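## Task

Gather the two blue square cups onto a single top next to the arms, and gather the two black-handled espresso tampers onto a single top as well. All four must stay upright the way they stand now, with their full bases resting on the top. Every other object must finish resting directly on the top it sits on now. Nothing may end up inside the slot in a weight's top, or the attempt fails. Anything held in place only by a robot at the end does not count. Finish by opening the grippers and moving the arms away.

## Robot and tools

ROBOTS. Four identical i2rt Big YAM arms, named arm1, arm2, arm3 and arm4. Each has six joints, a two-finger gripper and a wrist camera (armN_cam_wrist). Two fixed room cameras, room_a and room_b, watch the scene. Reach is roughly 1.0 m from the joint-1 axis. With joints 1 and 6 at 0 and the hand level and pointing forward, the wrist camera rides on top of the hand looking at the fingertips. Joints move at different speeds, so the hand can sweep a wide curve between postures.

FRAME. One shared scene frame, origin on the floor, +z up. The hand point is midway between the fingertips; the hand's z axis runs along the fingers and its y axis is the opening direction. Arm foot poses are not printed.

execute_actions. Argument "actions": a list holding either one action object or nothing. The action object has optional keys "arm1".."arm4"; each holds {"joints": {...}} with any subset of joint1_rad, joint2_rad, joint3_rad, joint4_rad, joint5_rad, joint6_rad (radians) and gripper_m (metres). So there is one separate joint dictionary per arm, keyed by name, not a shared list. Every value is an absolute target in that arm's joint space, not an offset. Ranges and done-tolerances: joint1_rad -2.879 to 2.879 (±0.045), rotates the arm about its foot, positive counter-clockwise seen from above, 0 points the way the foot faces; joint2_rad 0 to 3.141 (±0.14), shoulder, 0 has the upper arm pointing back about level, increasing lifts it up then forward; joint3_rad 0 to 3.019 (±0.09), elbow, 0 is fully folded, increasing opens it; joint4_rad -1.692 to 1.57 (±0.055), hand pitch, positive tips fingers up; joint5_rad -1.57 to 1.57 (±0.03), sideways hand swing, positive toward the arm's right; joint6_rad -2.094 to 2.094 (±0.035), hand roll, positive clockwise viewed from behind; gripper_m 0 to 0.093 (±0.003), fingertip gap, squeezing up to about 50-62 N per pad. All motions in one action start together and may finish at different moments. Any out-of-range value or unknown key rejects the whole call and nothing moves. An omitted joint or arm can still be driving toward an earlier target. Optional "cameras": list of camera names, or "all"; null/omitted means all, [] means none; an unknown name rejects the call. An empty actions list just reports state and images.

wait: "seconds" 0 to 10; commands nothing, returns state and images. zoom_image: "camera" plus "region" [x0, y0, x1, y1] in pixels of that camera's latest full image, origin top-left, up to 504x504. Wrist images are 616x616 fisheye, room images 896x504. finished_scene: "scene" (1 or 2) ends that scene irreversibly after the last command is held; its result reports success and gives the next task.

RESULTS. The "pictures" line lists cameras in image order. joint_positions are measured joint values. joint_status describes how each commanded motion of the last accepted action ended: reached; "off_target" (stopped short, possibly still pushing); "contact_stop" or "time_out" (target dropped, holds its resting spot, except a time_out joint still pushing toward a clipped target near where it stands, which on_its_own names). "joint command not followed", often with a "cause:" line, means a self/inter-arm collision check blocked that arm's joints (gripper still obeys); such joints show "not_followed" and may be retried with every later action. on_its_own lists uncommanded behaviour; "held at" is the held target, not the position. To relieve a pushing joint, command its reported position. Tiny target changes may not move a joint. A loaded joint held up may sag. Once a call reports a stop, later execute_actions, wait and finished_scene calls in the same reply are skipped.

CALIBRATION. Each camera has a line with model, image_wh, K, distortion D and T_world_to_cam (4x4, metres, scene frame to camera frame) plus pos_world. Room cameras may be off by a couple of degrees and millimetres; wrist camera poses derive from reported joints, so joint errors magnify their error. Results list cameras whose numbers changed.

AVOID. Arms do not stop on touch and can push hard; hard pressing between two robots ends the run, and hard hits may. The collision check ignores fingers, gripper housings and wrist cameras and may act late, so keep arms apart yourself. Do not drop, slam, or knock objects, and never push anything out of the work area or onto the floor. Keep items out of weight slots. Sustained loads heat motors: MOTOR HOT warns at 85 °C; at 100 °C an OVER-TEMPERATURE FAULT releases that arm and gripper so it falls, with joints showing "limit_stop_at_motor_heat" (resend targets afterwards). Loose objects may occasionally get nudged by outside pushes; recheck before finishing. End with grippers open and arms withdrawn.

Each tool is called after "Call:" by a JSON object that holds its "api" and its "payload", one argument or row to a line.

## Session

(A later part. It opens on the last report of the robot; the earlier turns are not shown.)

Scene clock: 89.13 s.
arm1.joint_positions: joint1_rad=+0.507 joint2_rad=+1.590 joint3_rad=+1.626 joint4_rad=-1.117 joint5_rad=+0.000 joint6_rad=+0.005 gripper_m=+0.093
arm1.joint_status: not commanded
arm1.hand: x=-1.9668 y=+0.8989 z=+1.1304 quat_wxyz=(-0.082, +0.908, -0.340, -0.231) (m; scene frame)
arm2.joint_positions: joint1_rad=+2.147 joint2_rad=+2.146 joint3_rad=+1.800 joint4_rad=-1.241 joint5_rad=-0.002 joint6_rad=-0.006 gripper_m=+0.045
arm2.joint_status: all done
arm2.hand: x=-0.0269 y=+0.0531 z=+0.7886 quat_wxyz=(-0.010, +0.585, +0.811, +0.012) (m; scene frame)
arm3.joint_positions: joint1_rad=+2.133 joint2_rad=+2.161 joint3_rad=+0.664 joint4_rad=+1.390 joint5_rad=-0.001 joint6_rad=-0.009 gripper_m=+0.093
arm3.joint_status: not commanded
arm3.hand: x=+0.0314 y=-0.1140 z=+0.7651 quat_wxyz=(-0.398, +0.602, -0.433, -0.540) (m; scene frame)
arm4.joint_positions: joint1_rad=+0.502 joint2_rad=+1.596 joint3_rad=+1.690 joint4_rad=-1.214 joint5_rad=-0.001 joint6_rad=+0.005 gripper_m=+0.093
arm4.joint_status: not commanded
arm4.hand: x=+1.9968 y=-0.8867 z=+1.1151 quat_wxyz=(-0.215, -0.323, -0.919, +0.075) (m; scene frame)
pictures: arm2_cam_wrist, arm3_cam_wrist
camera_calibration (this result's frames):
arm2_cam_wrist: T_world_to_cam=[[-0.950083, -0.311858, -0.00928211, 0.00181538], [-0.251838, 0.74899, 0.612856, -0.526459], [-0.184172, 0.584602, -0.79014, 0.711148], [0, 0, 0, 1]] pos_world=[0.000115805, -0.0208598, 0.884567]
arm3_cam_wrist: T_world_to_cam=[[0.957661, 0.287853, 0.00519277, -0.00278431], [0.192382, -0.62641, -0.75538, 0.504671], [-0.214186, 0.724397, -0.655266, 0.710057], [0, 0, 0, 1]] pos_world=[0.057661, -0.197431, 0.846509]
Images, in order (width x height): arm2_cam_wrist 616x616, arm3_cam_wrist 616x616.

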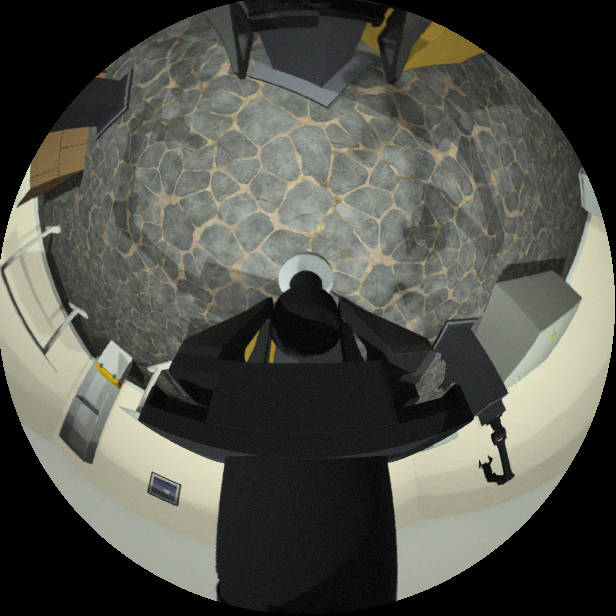

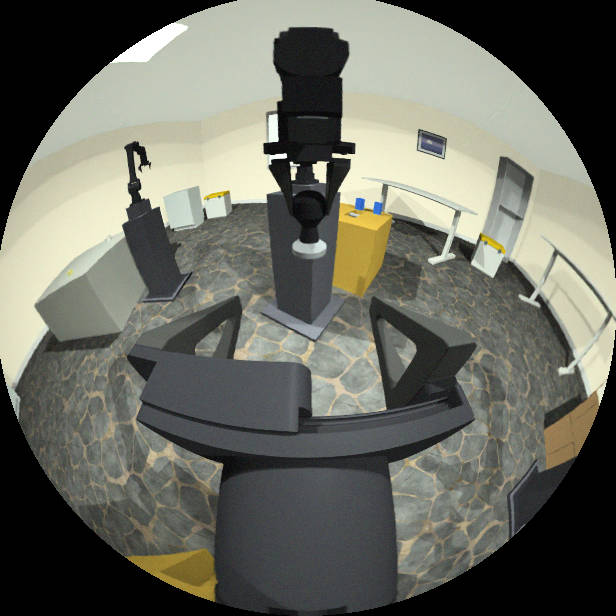

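Giver 1 cm lower than recipe; aim a bit lower.

Call:
{"api": "execute_actions", "payload": {
  "actions": [
    {"arm3":{"joints":{"joint2_rad":2.32,"joint3_rad":1.215,"joint4_rad":1.02}}}
  ],
  "cameras": ["arm2_cam_wrist","arm3_cam_wrist"]
}}

Scene clock: 90.73 s.
arm1.joint_positions: joint1_rad=+0.507 joint2_rad=+1.590 joint3_rad=+1.626 joint4_rad=-1.117 joint5_rad=+0.000 joint6_rad=+0.005 gripper_m=+0.093
arm1.joint_status: not commanded
arm1.hand: x=-1.9669 y=+0.8990 z=+1.1302 quat_wxyz=(-0.082, +0.908, -0.340, -0.231) (m; scene frame)
arm2.joint_positions: joint1_rad=+2.147 joint2_rad=+2.146 joint3_rad=+1.800 joint4_rad=-1.241 joint5_rad=-0.002 joint6_rad=-0.006 gripper_m=+0.045
arm2.joint_status: not commanded
arm2.hand: x=-0.0269 y=+0.0531 z=+0.7886 quat_wxyz=(-0.010, +0.585, +0.811, +0.012) (m; scene frame)
arm3.joint_positions: joint1_rad=+2.133 joint2_rad=+2.334 joint3_rad=+1.193 joint4_rad=+1.037 joint5_rad=-0.001 joint6_rad=-0.009 gripper_m=+0.093
arm3.joint_status: all done
arm3.hand: x=-0.0220 y=+0.0523 z=+0.7506 quat_wxyz=(-0.399, +0.601, -0.433, -0.541) (m; scene frame)
arm4.joint_positions: joint1_rad=+0.502 joint2_rad=+1.596 joint3_rad=+1.690 joint4_rad=-1.214 joint5_rad=-0.001 joint6_rad=+0.005 gripper_m=+0.093
arm4.joint_status: not commanded
arm4.hand: x=+1.9968 y=-0.8867 z=+1.1151 quat_wxyz=(-0.215, -0.323, -0.919, +0.075) (m; scene frame)
pictures: arm2_cam_wrist, arm3_cam_wrist
camera_calibration (this result's frames):
arm2_cam_wrist: T_world_to_cam=[[-0.950083, -0.311858, -0.00928211, 0.00181538], [-0.251838, 0.74899, 0.612856, -0.526459], [-0.184172, 0.584602, -0.79014, 0.711148], [0, 0, 0, 1]] pos_world=[0.000115805, -0.0208598, 0.884567]
arm3_cam_wrist: T_world_to_cam=[[0.957663, 0.287844, 0.00514205, 0.000620792], [0.191767, -0.624487, -0.757127, 0.609328], [-0.214724, 0.726059, -0.653247, 0.567029], [0, 0, 0, 1]] pos_world=[0.00431105, -0.031358, 0.831746]
Images, in order (width x height): arm2_cam_wrist 616x616, arm3_cam_wrist 616x616.

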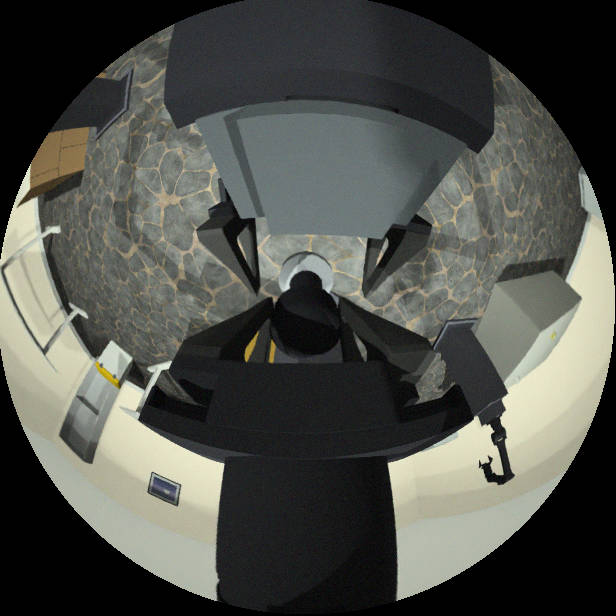

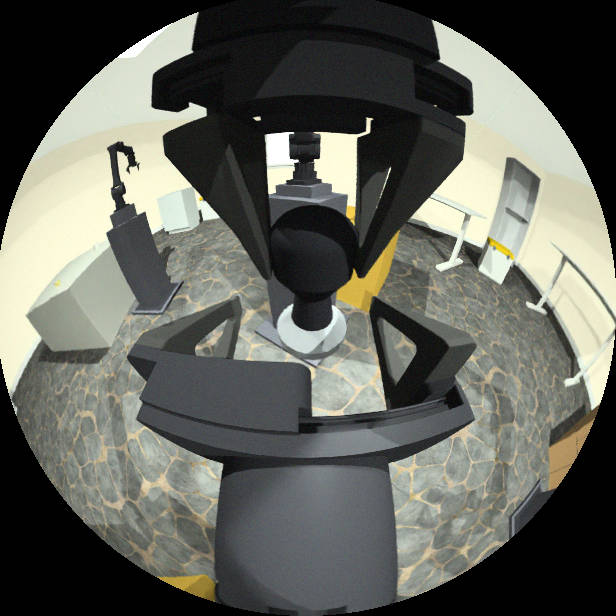

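Tamper is lower than the earlier grasp; raise the giver ~2 cm.

Call:
{"api": "execute_actions", "payload": {
  "actions": [
    {"arm2":{"joints":{"joint2_rad":2.09}}}
  ],
  "cameras": ["arm2_cam_wrist","arm3_cam_wrist"]
}}

Scene clock: 91.80 s.
arm1.joint_positions: joint1_rad=+0.507 joint2_rad=+1.590 joint3_rad=+1.626 joint4_rad=-1.117 joint5_rad=+0.000 joint6_rad=+0.005 gripper_m=+0.093
arm1.joint_status: not commanded
arm1.hand: x=-1.9668 y=+0.8989 z=+1.1304 quat_wxyz=(-0.082, +0.908, -0.340, -0.231) (m; scene frame)
arm2.joint_positions: joint1_rad=+2.147 joint2_rad=+2.146 joint3_rad=+1.800 joint4_rad=-1.241 joint5_rad=-0.002 joint6_rad=-0.006 gripper_m=+0.045
arm2.joint_status: all done
arm2.hand: x=-0.0269 y=+0.0530 z=+0.7889 quat_wxyz=(-0.010, +0.585, +0.811, +0.012) (m; scene frame)
arm3.joint_positions: joint1_rad=+2.133 joint2_rad=+2.334 joint3_rad=+1.193 joint4_rad=+1.037 joint5_rad=-0.001 joint6_rad=-0.009 gripper_m=+0.093
arm3.joint_status: not commanded
arm3.hand: x=-0.0220 y=+0.0523 z=+0.7506 quat_wxyz=(-0.399, +0.601, -0.433, -0.541) (m; scene frame)
arm4.joint_positions: joint1_rad=+0.502 joint2_rad=+1.596 joint3_rad=+1.690 joint4_rad=-1.214 joint5_rad=-0.001 joint6_rad=+0.005 gripper_m=+0.093
arm4.joint_status: not commanded
arm4.hand: x=+1.9968 y=-0.8867 z=+1.1151 quat_wxyz=(-0.215, -0.323, -0.919, +0.075) (m; scene frame)
pictures: arm2_cam_wrist, arm3_cam_wrist
camera_calibration (this result's frames):
arm2_cam_wrist: T_world_to_cam=[[-0.950083, -0.31186, -0.00928176, 0.00181603], [-0.251909, 0.749212, 0.612554, -0.526348], [-0.184077, 0.584316, -0.790374, 0.71156], [0, 0, 0, 1]] pos_world=[0.000115274, -0.0208629, 0.884832]
arm3_cam_wrist: T_world_to_cam=[[0.957663, 0.287844, 0.00514205, 0.000620792], [0.191767, -0.624487, -0.757127, 0.609328], [-0.214724, 0.726059, -0.653247, 0.567029], [0, 0, 0, 1]] pos_world=[0.00431105, -0.031358, 0.831746]
Images, in order (width x height): arm2_cam_wrist 616x616, arm3_cam_wrist 616x616.

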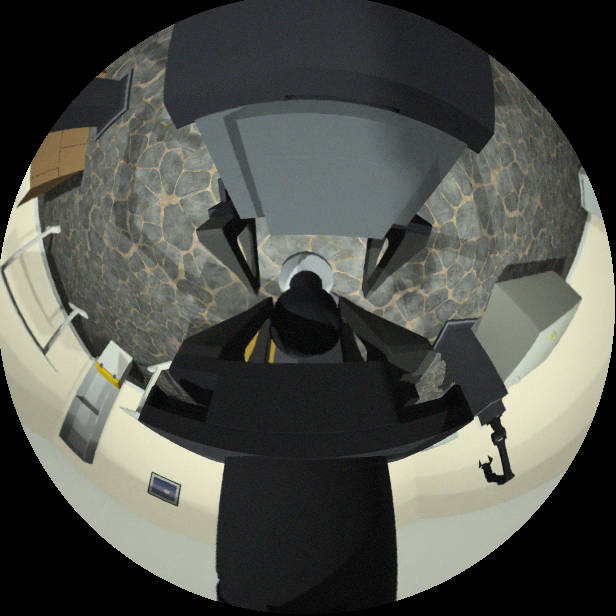

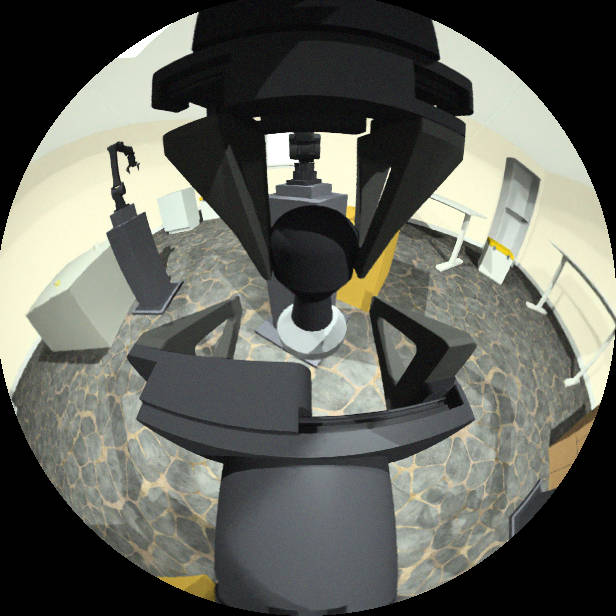

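Call:
{"api": "execute_actions", "payload": {
  "actions": [
    {"arm2":{"joints":{"joint2_rad":2.065}}}
  ],
  "cameras": ["arm3_cam_wrist"]
}}

Scene clock: 92.83 s.
arm1.joint_positions: joint1_rad=+0.507 joint2_rad=+1.590 joint3_rad=+1.626 joint4_rad=-1.117 joint5_rad=+0.000 joint6_rad=+0.005 gripper_m=+0.093
arm1.joint_status: not commanded
arm1.hand: x=-1.9669 y=+0.8990 z=+1.1302 quat_wxyz=(-0.082, +0.908, -0.340, -0.231) (m; scene frame)
arm2.joint_positions: joint1_rad=+2.147 joint2_rad=+2.110 joint3_rad=+1.800 joint4_rad=-1.241 joint5_rad=-0.002 joint6_rad=-0.006 gripper_m=+0.045
arm2.joint_status: all done
arm2.hand: x=-0.0260 y=+0.0499 z=+0.8108 quat_wxyz=(+0.004, +0.585, +0.811, +0.002) (m; scene frame)
arm3.joint_positions: joint1_rad=+2.133 joint2_rad=+2.334 joint3_rad=+1.193 joint4_rad=+1.037 joint5_rad=-0.001 joint6_rad=-0.009 gripper_m=+0.093
arm3.joint_status: not commanded
arm3.hand: x=-0.0220 y=+0.0523 z=+0.7506 quat_wxyz=(-0.399, +0.601, -0.433, -0.541) (m; scene frame)
arm4.joint_positions: joint1_rad=+0.502 joint2_rad=+1.596 joint3_rad=+1.690 joint4_rad=-1.214 joint5_rad=-0.001 joint6_rad=+0.005 gripper_m=+0.093
arm4.joint_status: not commanded
arm4.hand: x=+1.9968 y=-0.8867 z=+1.1151 quat_wxyz=(-0.215, -0.323, -0.919, +0.075) (m; scene frame)
pictures: arm3_cam_wrist
camera_calibration (this result's frames):
arm3_cam_wrist: T_world_to_cam=[[0.957663, 0.287844, 0.00514205, 0.000620792], [0.191767, -0.624487, -0.757127, 0.609328], [-0.214724, 0.726059, -0.653247, 0.567029], [0, 0, 0, 1]] pos_world=[0.00431105, -0.031358, 0.831746]
Images, in order (width x height): arm3_cam_wrist 616x616.

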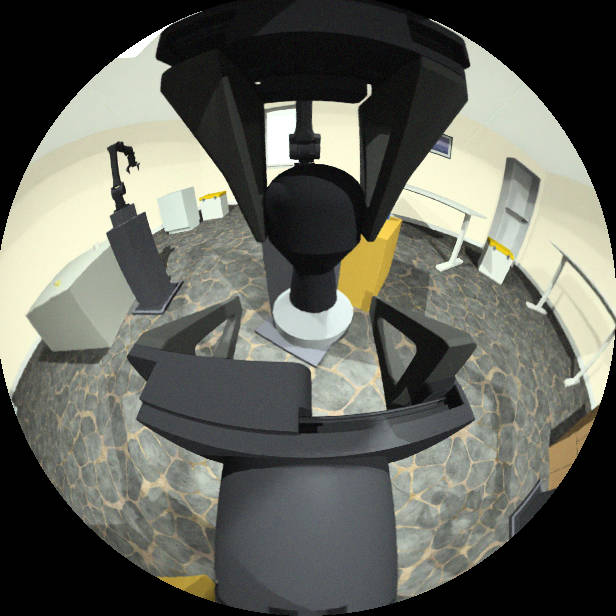

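Call:
{"api": "execute_actions", "payload": {
  "actions": [
    {"arm3":{"joints":{"gripper_m":0}}}
  ],
  "cameras": ["arm3_cam_wrist"]
}}

Scene clock: 93.77 s.
arm1.joint_positions: joint1_rad=+0.507 joint2_rad=+1.590 joint3_rad=+1.626 joint4_rad=-1.117 joint5_rad=+0.000 joint6_rad=+0.005 gripper_m=+0.093
arm1.joint_status: not commanded
arm1.hand: x=-1.9669 y=+0.8990 z=+1.1302 quat_wxyz=(-0.082, +0.908, -0.340, -0.231) (m; scene frame)
arm2.joint_positions: joint1_rad=+2.146 joint2_rad=+2.110 joint3_rad=+1.800 joint4_rad=-1.241 joint5_rad=+0.005 joint6_rad=-0.006 gripper_m=+0.045
arm2.joint_status: not commanded
arm2.hand: x=-0.0275 y=+0.0494 z=+0.8108 quat_wxyz=(+0.002, +0.585, +0.811, -0.001) (m; scene frame)
arm3.joint_positions: joint1_rad=+2.129 joint2_rad=+2.334 joint3_rad=+1.193 joint4_rad=+1.036 joint5_rad=+0.002 joint6_rad=-0.011 gripper_m=+0.051
arm3.joint_status: gripper_m off_target (ended at +0.051, target +0.000)
arm3.hand: x=-0.0194 y=+0.0531 z=+0.7505 quat_wxyz=(-0.401, +0.600, -0.434, -0.539) (m; scene frame)
arm4.joint_positions: joint1_rad=+0.502 joint2_rad=+1.596 joint3_rad=+1.690 joint4_rad=-1.214 joint5_rad=-0.001 joint6_rad=+0.005 gripper_m=+0.093
arm4.joint_status: not commanded
arm4.hand: x=+1.9968 y=-0.8867 z=+1.1151 quat_wxyz=(-0.215, -0.323, -0.919, +0.075) (m; scene frame)
pictures: arm3_cam_wrist
camera_calibration (this result's frames):
arm3_cam_wrist: T_world_to_cam=[[0.959332, 0.282185, 0.00732715, -0.00345756], [0.189735, -0.625379, -0.756902, 0.609114], [-0.209004, 0.727511, -0.653487, 0.567148], [0, 0, 0, 1]] pos_world=[0.00628315, -0.0307032, 0.831689]
Images, in order (width x height): arm3_cam_wrist 616x616.

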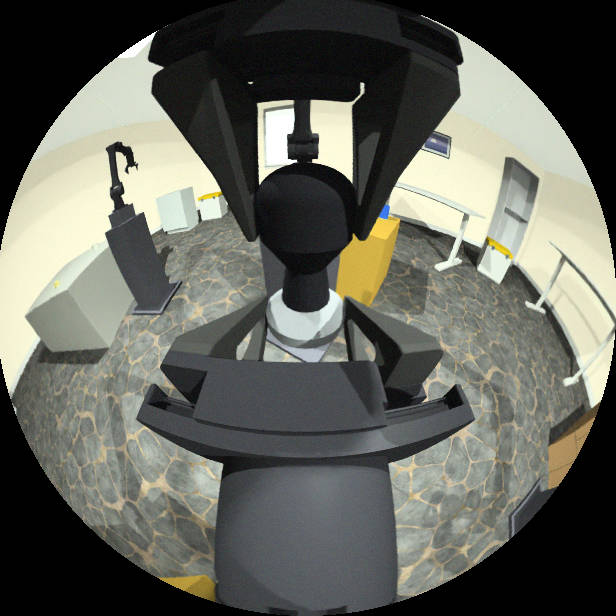

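Call:
{"api": "execute_actions", "payload": {
  "actions": [
    {"arm2":{"joints":{"gripper_m":0.093}}}
  ],
  "cameras": []
}}

Call:
{"api": "execute_actions", "payload": {
  "actions": [
    {"arm2":{"joints":{"joint2_rad":1.6}}}
  ],
  "cameras": []
}}

Call:
{"api": "execute_actions", "payload": {
  "actions": [
    {"arm3":{"joints":{"joint1_rad":-1.69}},"arm2":{"joints":{"joint1_rad":0.5}}}
  ],
  "cameras": []
}}

Call:
{"api": "execute_actions", "payload": {
  "actions": [
    {"arm3":{"joints":{"joint2_rad":2.82,"joint3_rad":1.56,"joint4_rad":1.17}}}
  ],
  "cameras": ["arm3_cam_wrist"]
}}

Scene clock: 95.33 s.
arm1.joint_positions: joint1_rad=+0.507 joint2_rad=+1.590 joint3_rad=+1.626 joint4_rad=-1.117 joint5_rad=+0.000 joint6_rad=+0.005 gripper_m=+0.093
arm1.joint_status: not commanded
arm1.hand: x=-1.9669 y=+0.8990 z=+1.1302 quat_wxyz=(-0.082, +0.908, -0.340, -0.231) (m; scene frame)
arm2.joint_positions: joint1_rad=+2.146 joint2_rad=+2.090 joint3_rad=+1.800 joint4_rad=-1.241 joint5_rad=+0.004 joint6_rad=-0.006 gripper_m=+0.093
arm2.joint_status: all done
arm2.hand: x=-0.0270 y=+0.0480 z=+0.8234 quat_wxyz=(+0.011, +0.585, +0.811, -0.007) (m; scene frame)
arm3.joint_positions: joint1_rad=+2.129 joint2_rad=+2.335 joint3_rad=+1.193 joint4_rad=+1.021 joint5_rad=+0.002 joint6_rad=-0.011 gripper_m=+0.051
arm3.joint_status: not commanded
arm3.hand: x=-0.0192 y=+0.0525 z=+0.7457 quat_wxyz=(-0.397, +0.605, -0.437, -0.534) (m; scene frame)
arm4.joint_positions: joint1_rad=+0.502 joint2_rad=+1.596 joint3_rad=+1.690 joint4_rad=-1.214 joint5_rad=-0.001 joint6_rad=+0.005 gripper_m=+0.093
arm4.joint_status: not commanded
arm4.hand: x=+1.9968 y=-0.8867 z=+1.1151 quat_wxyz=(-0.215, -0.323, -0.919, +0.075) (m; scene frame)
pictures: none
No camera images: the call's "cameras" was empty. Leave "cameras" out to get every camera's image.

Scene clock: 96.93 s.
arm1.joint_positions: joint1_rad=+0.507 joint2_rad=+1.590 joint3_rad=+1.626 joint4_rad=-1.117 joint5_rad=+0.000 joint6_rad=+0.005 gripper_m=+0.093
arm1.joint_status: not commanded
arm1.hand: x=-1.9668 y=+0.8989 z=+1.1304 quat_wxyz=(-0.082, +0.908, -0.340, -0.231) (m; scene frame)
arm2.joint_positions: joint1_rad=+2.146 joint2_rad=+1.588 joint3_rad=+1.825 joint4_rad=-1.243 joint5_rad=+0.004 joint6_rad=-0.006 gripper_m=+0.093
arm2.joint_status: all done
arm2.hand: x=-0.0413 y=+0.0860 z=+1.1430 quat_wxyz=(+0.220, +0.564, +0.780, -0.160) (m; scene frame)
arm3.joint_positions: joint1_rad=+2.129 joint2_rad=+2.335 joint3_rad=+1.193 joint4_rad=+1.021 joint5_rad=+0.002 joint6_rad=-0.011 gripper_m=+0.051
arm3.joint_status: not commanded
arm3.hand: x=-0.0192 y=+0.0525 z=+0.7457 quat_wxyz=(-0.397, +0.605, -0.437, -0.534) (m; scene frame)
arm4.joint_positions: joint1_rad=+0.502 joint2_rad=+1.596 joint3_rad=+1.690 joint4_rad=-1.214 joint5_rad=-0.001 joint6_rad=+0.005 gripper_m=+0.093
arm4.joint_status: not commanded
arm4.hand: x=+1.9968 y=-0.8867 z=+1.1151 quat_wxyz=(-0.215, -0.323, -0.919, +0.075) (m; scene frame)
pictures: none
No camera images: the call's "cameras" was empty. Leave "cameras" out to get every camera's image.

Scene clock: 100.17 s.
arm1.joint_positions: joint1_rad=+0.507 joint2_rad=+1.590 joint3_rad=+1.626 joint4_rad=-1.117 joint5_rad=+0.000 joint6_rad=+0.005 gripper_m=+0.093
arm1.joint_status: not commanded
arm1.hand: x=-1.9669 y=+0.8990 z=+1.1302 quat_wxyz=(-0.082, +0.908, -0.340, -0.231) (m; scene frame)
arm2.joint_positions: joint1_rad=+0.495 joint2_rad=+1.598 joint3_rad=+1.825 joint4_rad=-1.243 joint5_rad=+0.000 joint6_rad=-0.006 gripper_m=+0.093
arm2.joint_status: all done
arm2.hand: x=-0.8117 y=+0.5163 z=+1.1431 quat_wxyz=(+0.024, +0.955, +0.118, -0.271) (m; scene frame)
arm3.joint_positions: joint1_rad=-1.688 joint2_rad=+2.335 joint3_rad=+1.200 joint4_rad=+1.021 joint5_rad=+0.001 joint6_rad=-0.009 gripper_m=+0.051
arm3.joint_status: all done
arm3.hand: x=-0.0629 y=-1.3377 z=+0.7392 quat_wxyz=(-0.372, -0.615, -0.427, +0.549) (m; scene frame)
arm4.joint_positions: joint1_rad=+0.502 joint2_rad=+1.596 joint3_rad=+1.690 joint4_rad=-1.214 joint5_rad=-0.001 joint6_rad=+0.005 gripper_m=+0.093
arm4.joint_status: not commanded
arm4.hand: x=+1.9968 y=-0.8867 z=+1.1151 quat_wxyz=(-0.215, -0.323, -0.919, +0.075) (m; scene frame)
pictures: none
No camera images: the call's "cameras" was empty. Leave "cameras" out to get every camera's image.

Scene clock: 101.43 s.
arm1.joint_positions: joint1_rad=+0.507 joint2_rad=+1.590 joint3_rad=+1.626 joint4_rad=-1.117 joint5_rad=+0.000 joint6_rad=+0.005 gripper_m=+0.093
arm1.joint_status: not commanded
arm1.hand: x=-1.9669 y=+0.8990 z=+1.1302 quat_wxyz=(-0.082, +0.908, -0.340, -0.231) (m; scene frame)
arm2.joint_positions: joint1_rad=+0.495 joint2_rad=+1.598 joint3_rad=+1.825 joint4_rad=-1.243 joint5_rad=+0.000 joint6_rad=-0.006 gripper_m=+0.093
arm2.joint_status: not commanded
arm2.hand: x=-0.8117 y=+0.5163 z=+1.1431 quat_wxyz=(+0.024, +0.955, +0.118, -0.271) (m; scene frame)
arm3.joint_positions: joint1_rad=-1.688 joint2_rad=+2.837 joint3_rad=+1.525 joint4_rad=+1.153 joint5_rad=+0.002 joint6_rad=-0.003 gripper_m=+0.051
arm3.joint_status: all done
arm3.hand: x=-0.0651 y=-1.3414 z=+0.5279 quat_wxyz=(-0.364, -0.628, -0.433, +0.534) (m; scene frame)
arm4.joint_positions: joint1_rad=+0.502 joint2_rad=+1.596 joint3_rad=+1.690 joint4_rad=-1.214 joint5_rad=-0.001 joint6_rad=+0.005 gripper_m=+0.093
arm4.joint_status: not commanded
arm4.hand: x=+1.9968 y=-0.8867 z=+1.1151 quat_wxyz=(-0.215, -0.323, -0.919, +0.075) (m; scene frame)
pictures: arm3_cam_wrist
camera_calibration (this result's frames):
arm3_cam_wrist: T_world_to_cam=[[-0.925051, 0.379842, 0.000990833, 0.447278], [0.266321, 0.650442, -0.711336, 1.26952], [-0.27084, -0.657758, -0.702851, -0.409493], [0, 0, 0, 1]] pos_world=[-0.0352525, -1.26499, 0.614801]
Images, in order (width x height): arm3_cam_wrist 616x616.

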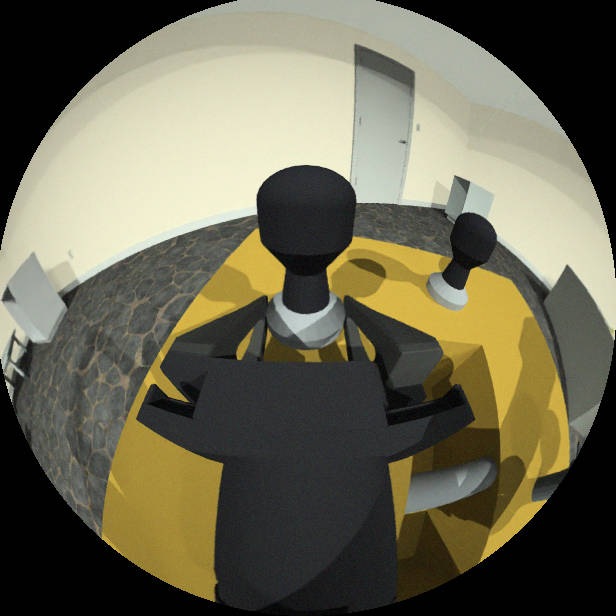

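Already at surface height.

Call:
{"api": "execute_actions", "payload": {
  "actions": [
    {"arm3":{"joints":{"gripper_m":0.093}}}
  ],
  "cameras": []
}}

Call:
{"api": "execute_actions", "payload": {
  "actions": [
    {"arm3":{"joints":{"joint2_rad":2.55,"joint3_rad":1.1,"joint4_rad":1.3}}}
  ],
  "cameras": ["arm3_cam_wrist"]
}}

Call:
{"api": "execute_actions", "payload": {
  "actions": [
    {"arm3":{"joints":{"joint2_rad":1.7}}}
  ],
  "cameras": ["room_a","room_b"]
}}

Scene clock: 102.60 s.
arm1.joint_positions: joint1_rad=+0.507 joint2_rad=+1.590 joint3_rad=+1.626 joint4_rad=-1.117 joint5_rad=+0.000 joint6_rad=+0.005 gripper_m=+0.093
arm1.joint_status: not commanded
arm1.hand: x=-1.9669 y=+0.8990 z=+1.1302 quat_wxyz=(-0.082, +0.908, -0.340, -0.231) (m; scene frame)
arm2.joint_positions: joint1_rad=+0.495 joint2_rad=+1.598 joint3_rad=+1.825 joint4_rad=-1.243 joint5_rad=+0.000 joint6_rad=-0.006 gripper_m=+0.093
arm2.joint_status: not commanded
arm2.hand: x=-0.8117 y=+0.5163 z=+1.1431 quat_wxyz=(+0.024, +0.955, +0.118, -0.271) (m; scene frame)
arm3.joint_positions: joint1_rad=-1.688 joint2_rad=+2.837 joint3_rad=+1.533 joint4_rad=+1.153 joint5_rad=+0.002 joint6_rad=-0.003 gripper_m=+0.093
arm3.joint_status: all done
arm3.hand: x=-0.0663 y=-1.3448 z=+0.5309 quat_wxyz=(-0.366, -0.626, -0.431, +0.537) (m; scene frame)
arm4.joint_positions: joint1_rad=+0.502 joint2_rad=+1.596 joint3_rad=+1.690 joint4_rad=-1.214 joint5_rad=-0.001 joint6_rad=+0.005 gripper_m=+0.093
arm4.joint_status: not commanded
arm4.hand: x=+1.9968 y=-0.8867 z=+1.1151 quat_wxyz=(-0.215, -0.323, -0.919, +0.075) (m; scene frame)
pictures: none
No camera images: the call's "cameras" was empty. Leave "cameras" out to get every camera's image.

Scene clock: 103.80 s.
arm1.joint_positions: joint1_rad=+0.507 joint2_rad=+1.590 joint3_rad=+1.626 joint4_rad=-1.117 joint5_rad=+0.000 joint6_rad=+0.005 gripper_m=+0.093
arm1.joint_status: not commanded
arm1.hand: x=-1.9668 y=+0.8989 z=+1.1304 quat_wxyz=(-0.082, +0.908, -0.340, -0.231) (m; scene frame)
arm2.joint_positions: joint1_rad=+0.495 joint2_rad=+1.598 joint3_rad=+1.825 joint4_rad=-1.243 joint5_rad=+0.000 joint6_rad=-0.006 gripper_m=+0.093
arm2.joint_status: not commanded
arm2.hand: x=-0.8117 y=+0.5163 z=+1.1431 quat_wxyz=(+0.024, +0.955, +0.118, -0.271) (m; scene frame)
arm3.joint_positions: joint1_rad=-1.688 joint2_rad=+2.549 joint3_rad=+1.100 joint4_rad=+1.282 joint5_rad=+0.002 joint6_rad=-0.003 gripper_m=+0.093
arm3.joint_status: all done
arm3.hand: x=-0.0359 y=-1.2664 z=+0.6233 quat_wxyz=(-0.362, -0.630, -0.434, +0.532) (m; scene frame)
arm4.joint_positions: joint1_rad=+0.502 joint2_rad=+1.596 joint3_rad=+1.690 joint4_rad=-1.214 joint5_rad=-0.001 joint6_rad=+0.005 gripper_m=+0.093
arm4.joint_status: not commanded
arm4.hand: x=+1.9968 y=-0.8867 z=+1.1151 quat_wxyz=(-0.215, -0.323, -0.919, +0.075) (m; scene frame)
pictures: arm3_cam_wrist
camera_calibration (this result's frames):
arm3_cam_wrist: T_world_to_cam=[[-0.925046, 0.379853, 0.00115113, 0.445574], [0.268179, 0.655231, -0.706224, 1.28377], [-0.269015, -0.652981, -0.707987, -0.275849], [0, 0, 0, 1]] pos_world=[-0.00631161, -1.19054, 0.710818]
Images, in order (width x height): arm3_cam_wrist 616x616.

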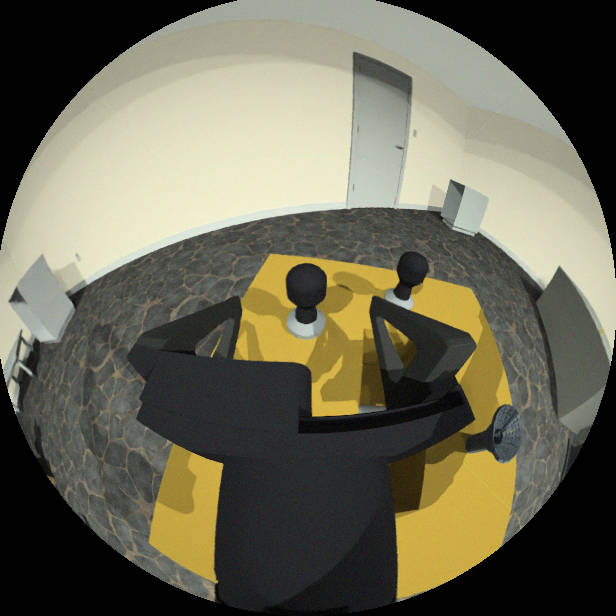

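Scene clock: 105.30 s.
arm1.joint_positions: joint1_rad=+0.507 joint2_rad=+1.590 joint3_rad=+1.626 joint4_rad=-1.117 joint5_rad=+0.000 joint6_rad=+0.005 gripper_m=+0.093
arm1.joint_status: not commanded
arm1.hand: x=-1.9668 y=+0.8989 z=+1.1304 quat_wxyz=(-0.082, +0.908, -0.340, -0.231) (m; scene frame)
arm2.joint_positions: joint1_rad=+0.495 joint2_rad=+1.598 joint3_rad=+1.825 joint4_rad=-1.243 joint5_rad=+0.000 joint6_rad=-0.006 gripper_m=+0.093
arm2.joint_status: not commanded
arm2.hand: x=-0.8117 y=+0.5163 z=+1.1431 quat_wxyz=(+0.024, +0.955, +0.118, -0.271) (m; scene frame)
arm3.joint_positions: joint1_rad=-1.688 joint2_rad=+1.689 joint3_rad=+1.093 joint4_rad=+1.289 joint5_rad=+0.002 joint6_rad=-0.003 gripper_m=+0.093
arm3.joint_status: all done
arm3.hand: x=-0.0273 y=-1.2485 z=+1.1987 quat_wxyz=(-0.510, -0.352, -0.243, +0.746) (m; scene frame)
arm4.joint_positions: joint1_rad=+0.502 joint2_rad=+1.596 joint3_rad=+1.690 joint4_rad=-1.214 joint5_rad=-0.001 joint6_rad=+0.005 gripper_m=+0.093
arm4.joint_status: not commanded
arm4.hand: x=+1.9968 y=-0.8867 z=+1.1151 quat_wxyz=(-0.215, -0.323, -0.919, +0.075) (m; scene frame)
pictures: room_a, room_b
Images, in order (width x height): room_a 896x504, room_b 896x504.

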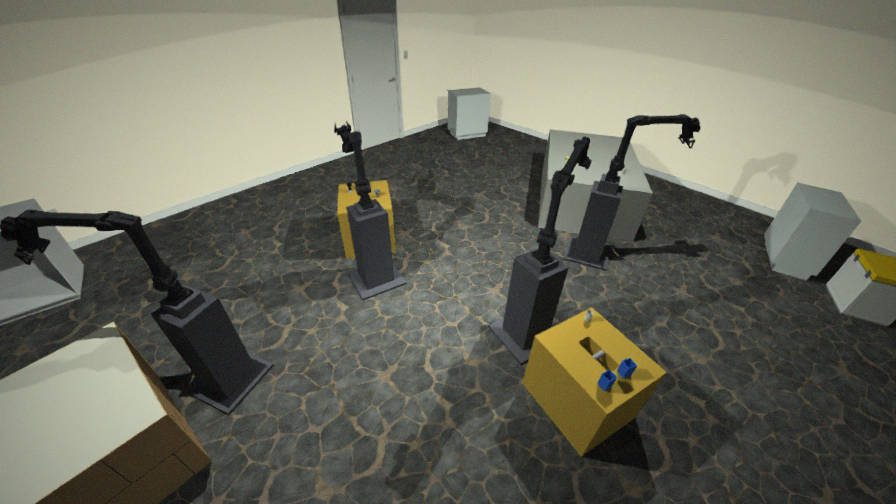

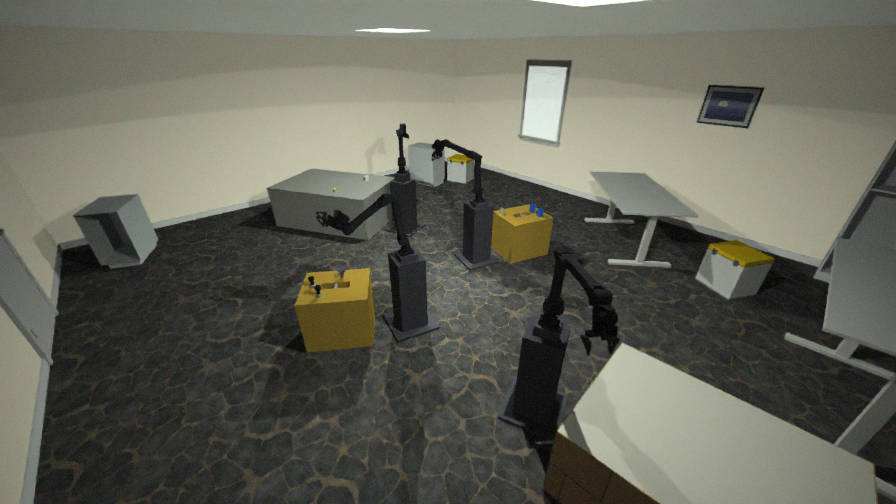

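Call:
{"api": "zoom_image", "payload": {
  "camera": "room_a",
  "region": [540, 310, 680, 410]
}}

Region (540, 310, 680, 410) of room_a's 896x504 image, scaled by 3.600, with more detail than that image has; it fills the top 360 rows of this view, and the rest is white.

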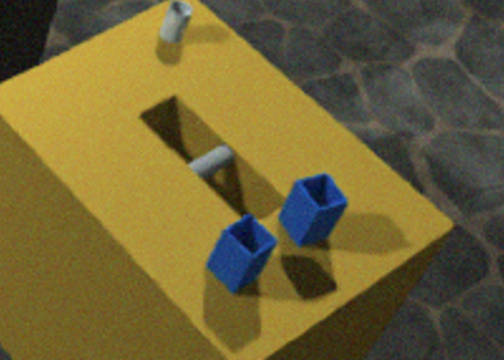

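Call:
{"api": "execute_actions", "payload": {
  "actions": [
    {"arm2":{"joints":{"joint1_rad":-1.66,"joint2_rad":2.2,"joint3_rad":1.75,"joint4_rad":-1.1}}}
  ],
  "cameras": ["arm2_cam_wrist"]
}}

Scene clock: 108.40 s.
arm1.joint_positions: joint1_rad=+0.507 joint2_rad=+1.590 joint3_rad=+1.626 joint4_rad=-1.117 joint5_rad=+0.000 joint6_rad=+0.005 gripper_m=+0.093
arm1.joint_status: not commanded
arm1.hand: x=-1.9669 y=+0.8990 z=+1.1302 quat_wxyz=(-0.082, +0.908, -0.340, -0.231) (m; scene frame)
arm2.joint_positions: joint1_rad=-1.669 joint2_rad=+2.227 joint3_rad=+1.738 joint4_rad=-1.095 joint5_rad=-0.001 joint6_rad=-0.006 gripper_m=+0.093
arm2.joint_status: all done
arm2.hand: x=-0.0009 y=+1.2624 z=+0.7351 quat_wxyz=(+0.001, +0.572, -0.820, -0.003) (m; scene frame)
arm3.joint_positions: joint1_rad=-1.688 joint2_rad=+1.689 joint3_rad=+1.093 joint4_rad=+1.289 joint5_rad=+0.002 joint6_rad=-0.003 gripper_m=+0.093
arm3.joint_status: not commanded
arm3.hand: x=-0.0273 y=-1.2485 z=+1.1987 quat_wxyz=(-0.510, -0.352, -0.243, +0.746) (m; scene frame)
arm4.joint_positions: joint1_rad=+0.502 joint2_rad=+1.596 joint3_rad=+1.690 joint4_rad=-1.214 joint5_rad=-0.001 joint6_rad=+0.005 gripper_m=+0.093
arm4.joint_status: not commanded
arm4.hand: x=+1.9968 y=-0.8867 z=+1.1151 quat_wxyz=(-0.215, -0.323, -0.919, +0.075) (m; scene frame)
pictures: arm2_cam_wrist
camera_calibration (this result's frames):
arm2_cam_wrist: T_world_to_cam=[[0.936813, -0.349774, -0.00630924, 0.450541], [-0.279702, -0.759725, 0.587014, 0.530715], [-0.210116, -0.548157, -0.809552, 1.41085], [0, 0, 0, 1]] pos_world=[0.0228119, 1.33415, 0.833464]
Images, in order (width x height): arm2_cam_wrist 616x616.

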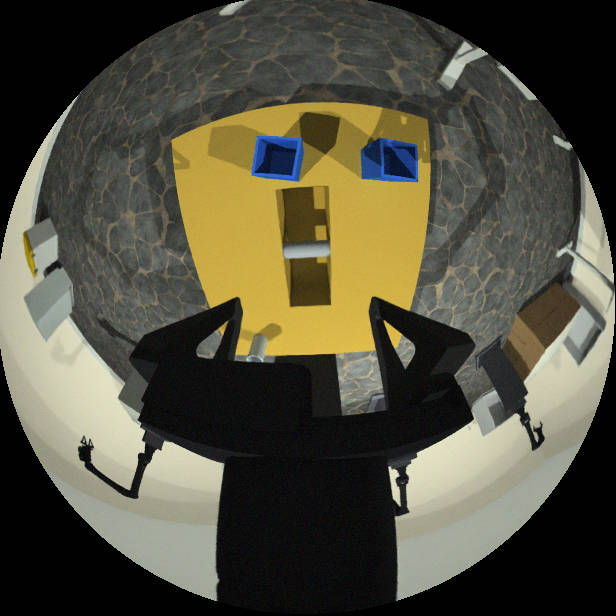

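Clear of the slot.

Call:
{"api": "finished_scene", "payload": {
  "scene": 2
}}

The scene is finished: the task was done.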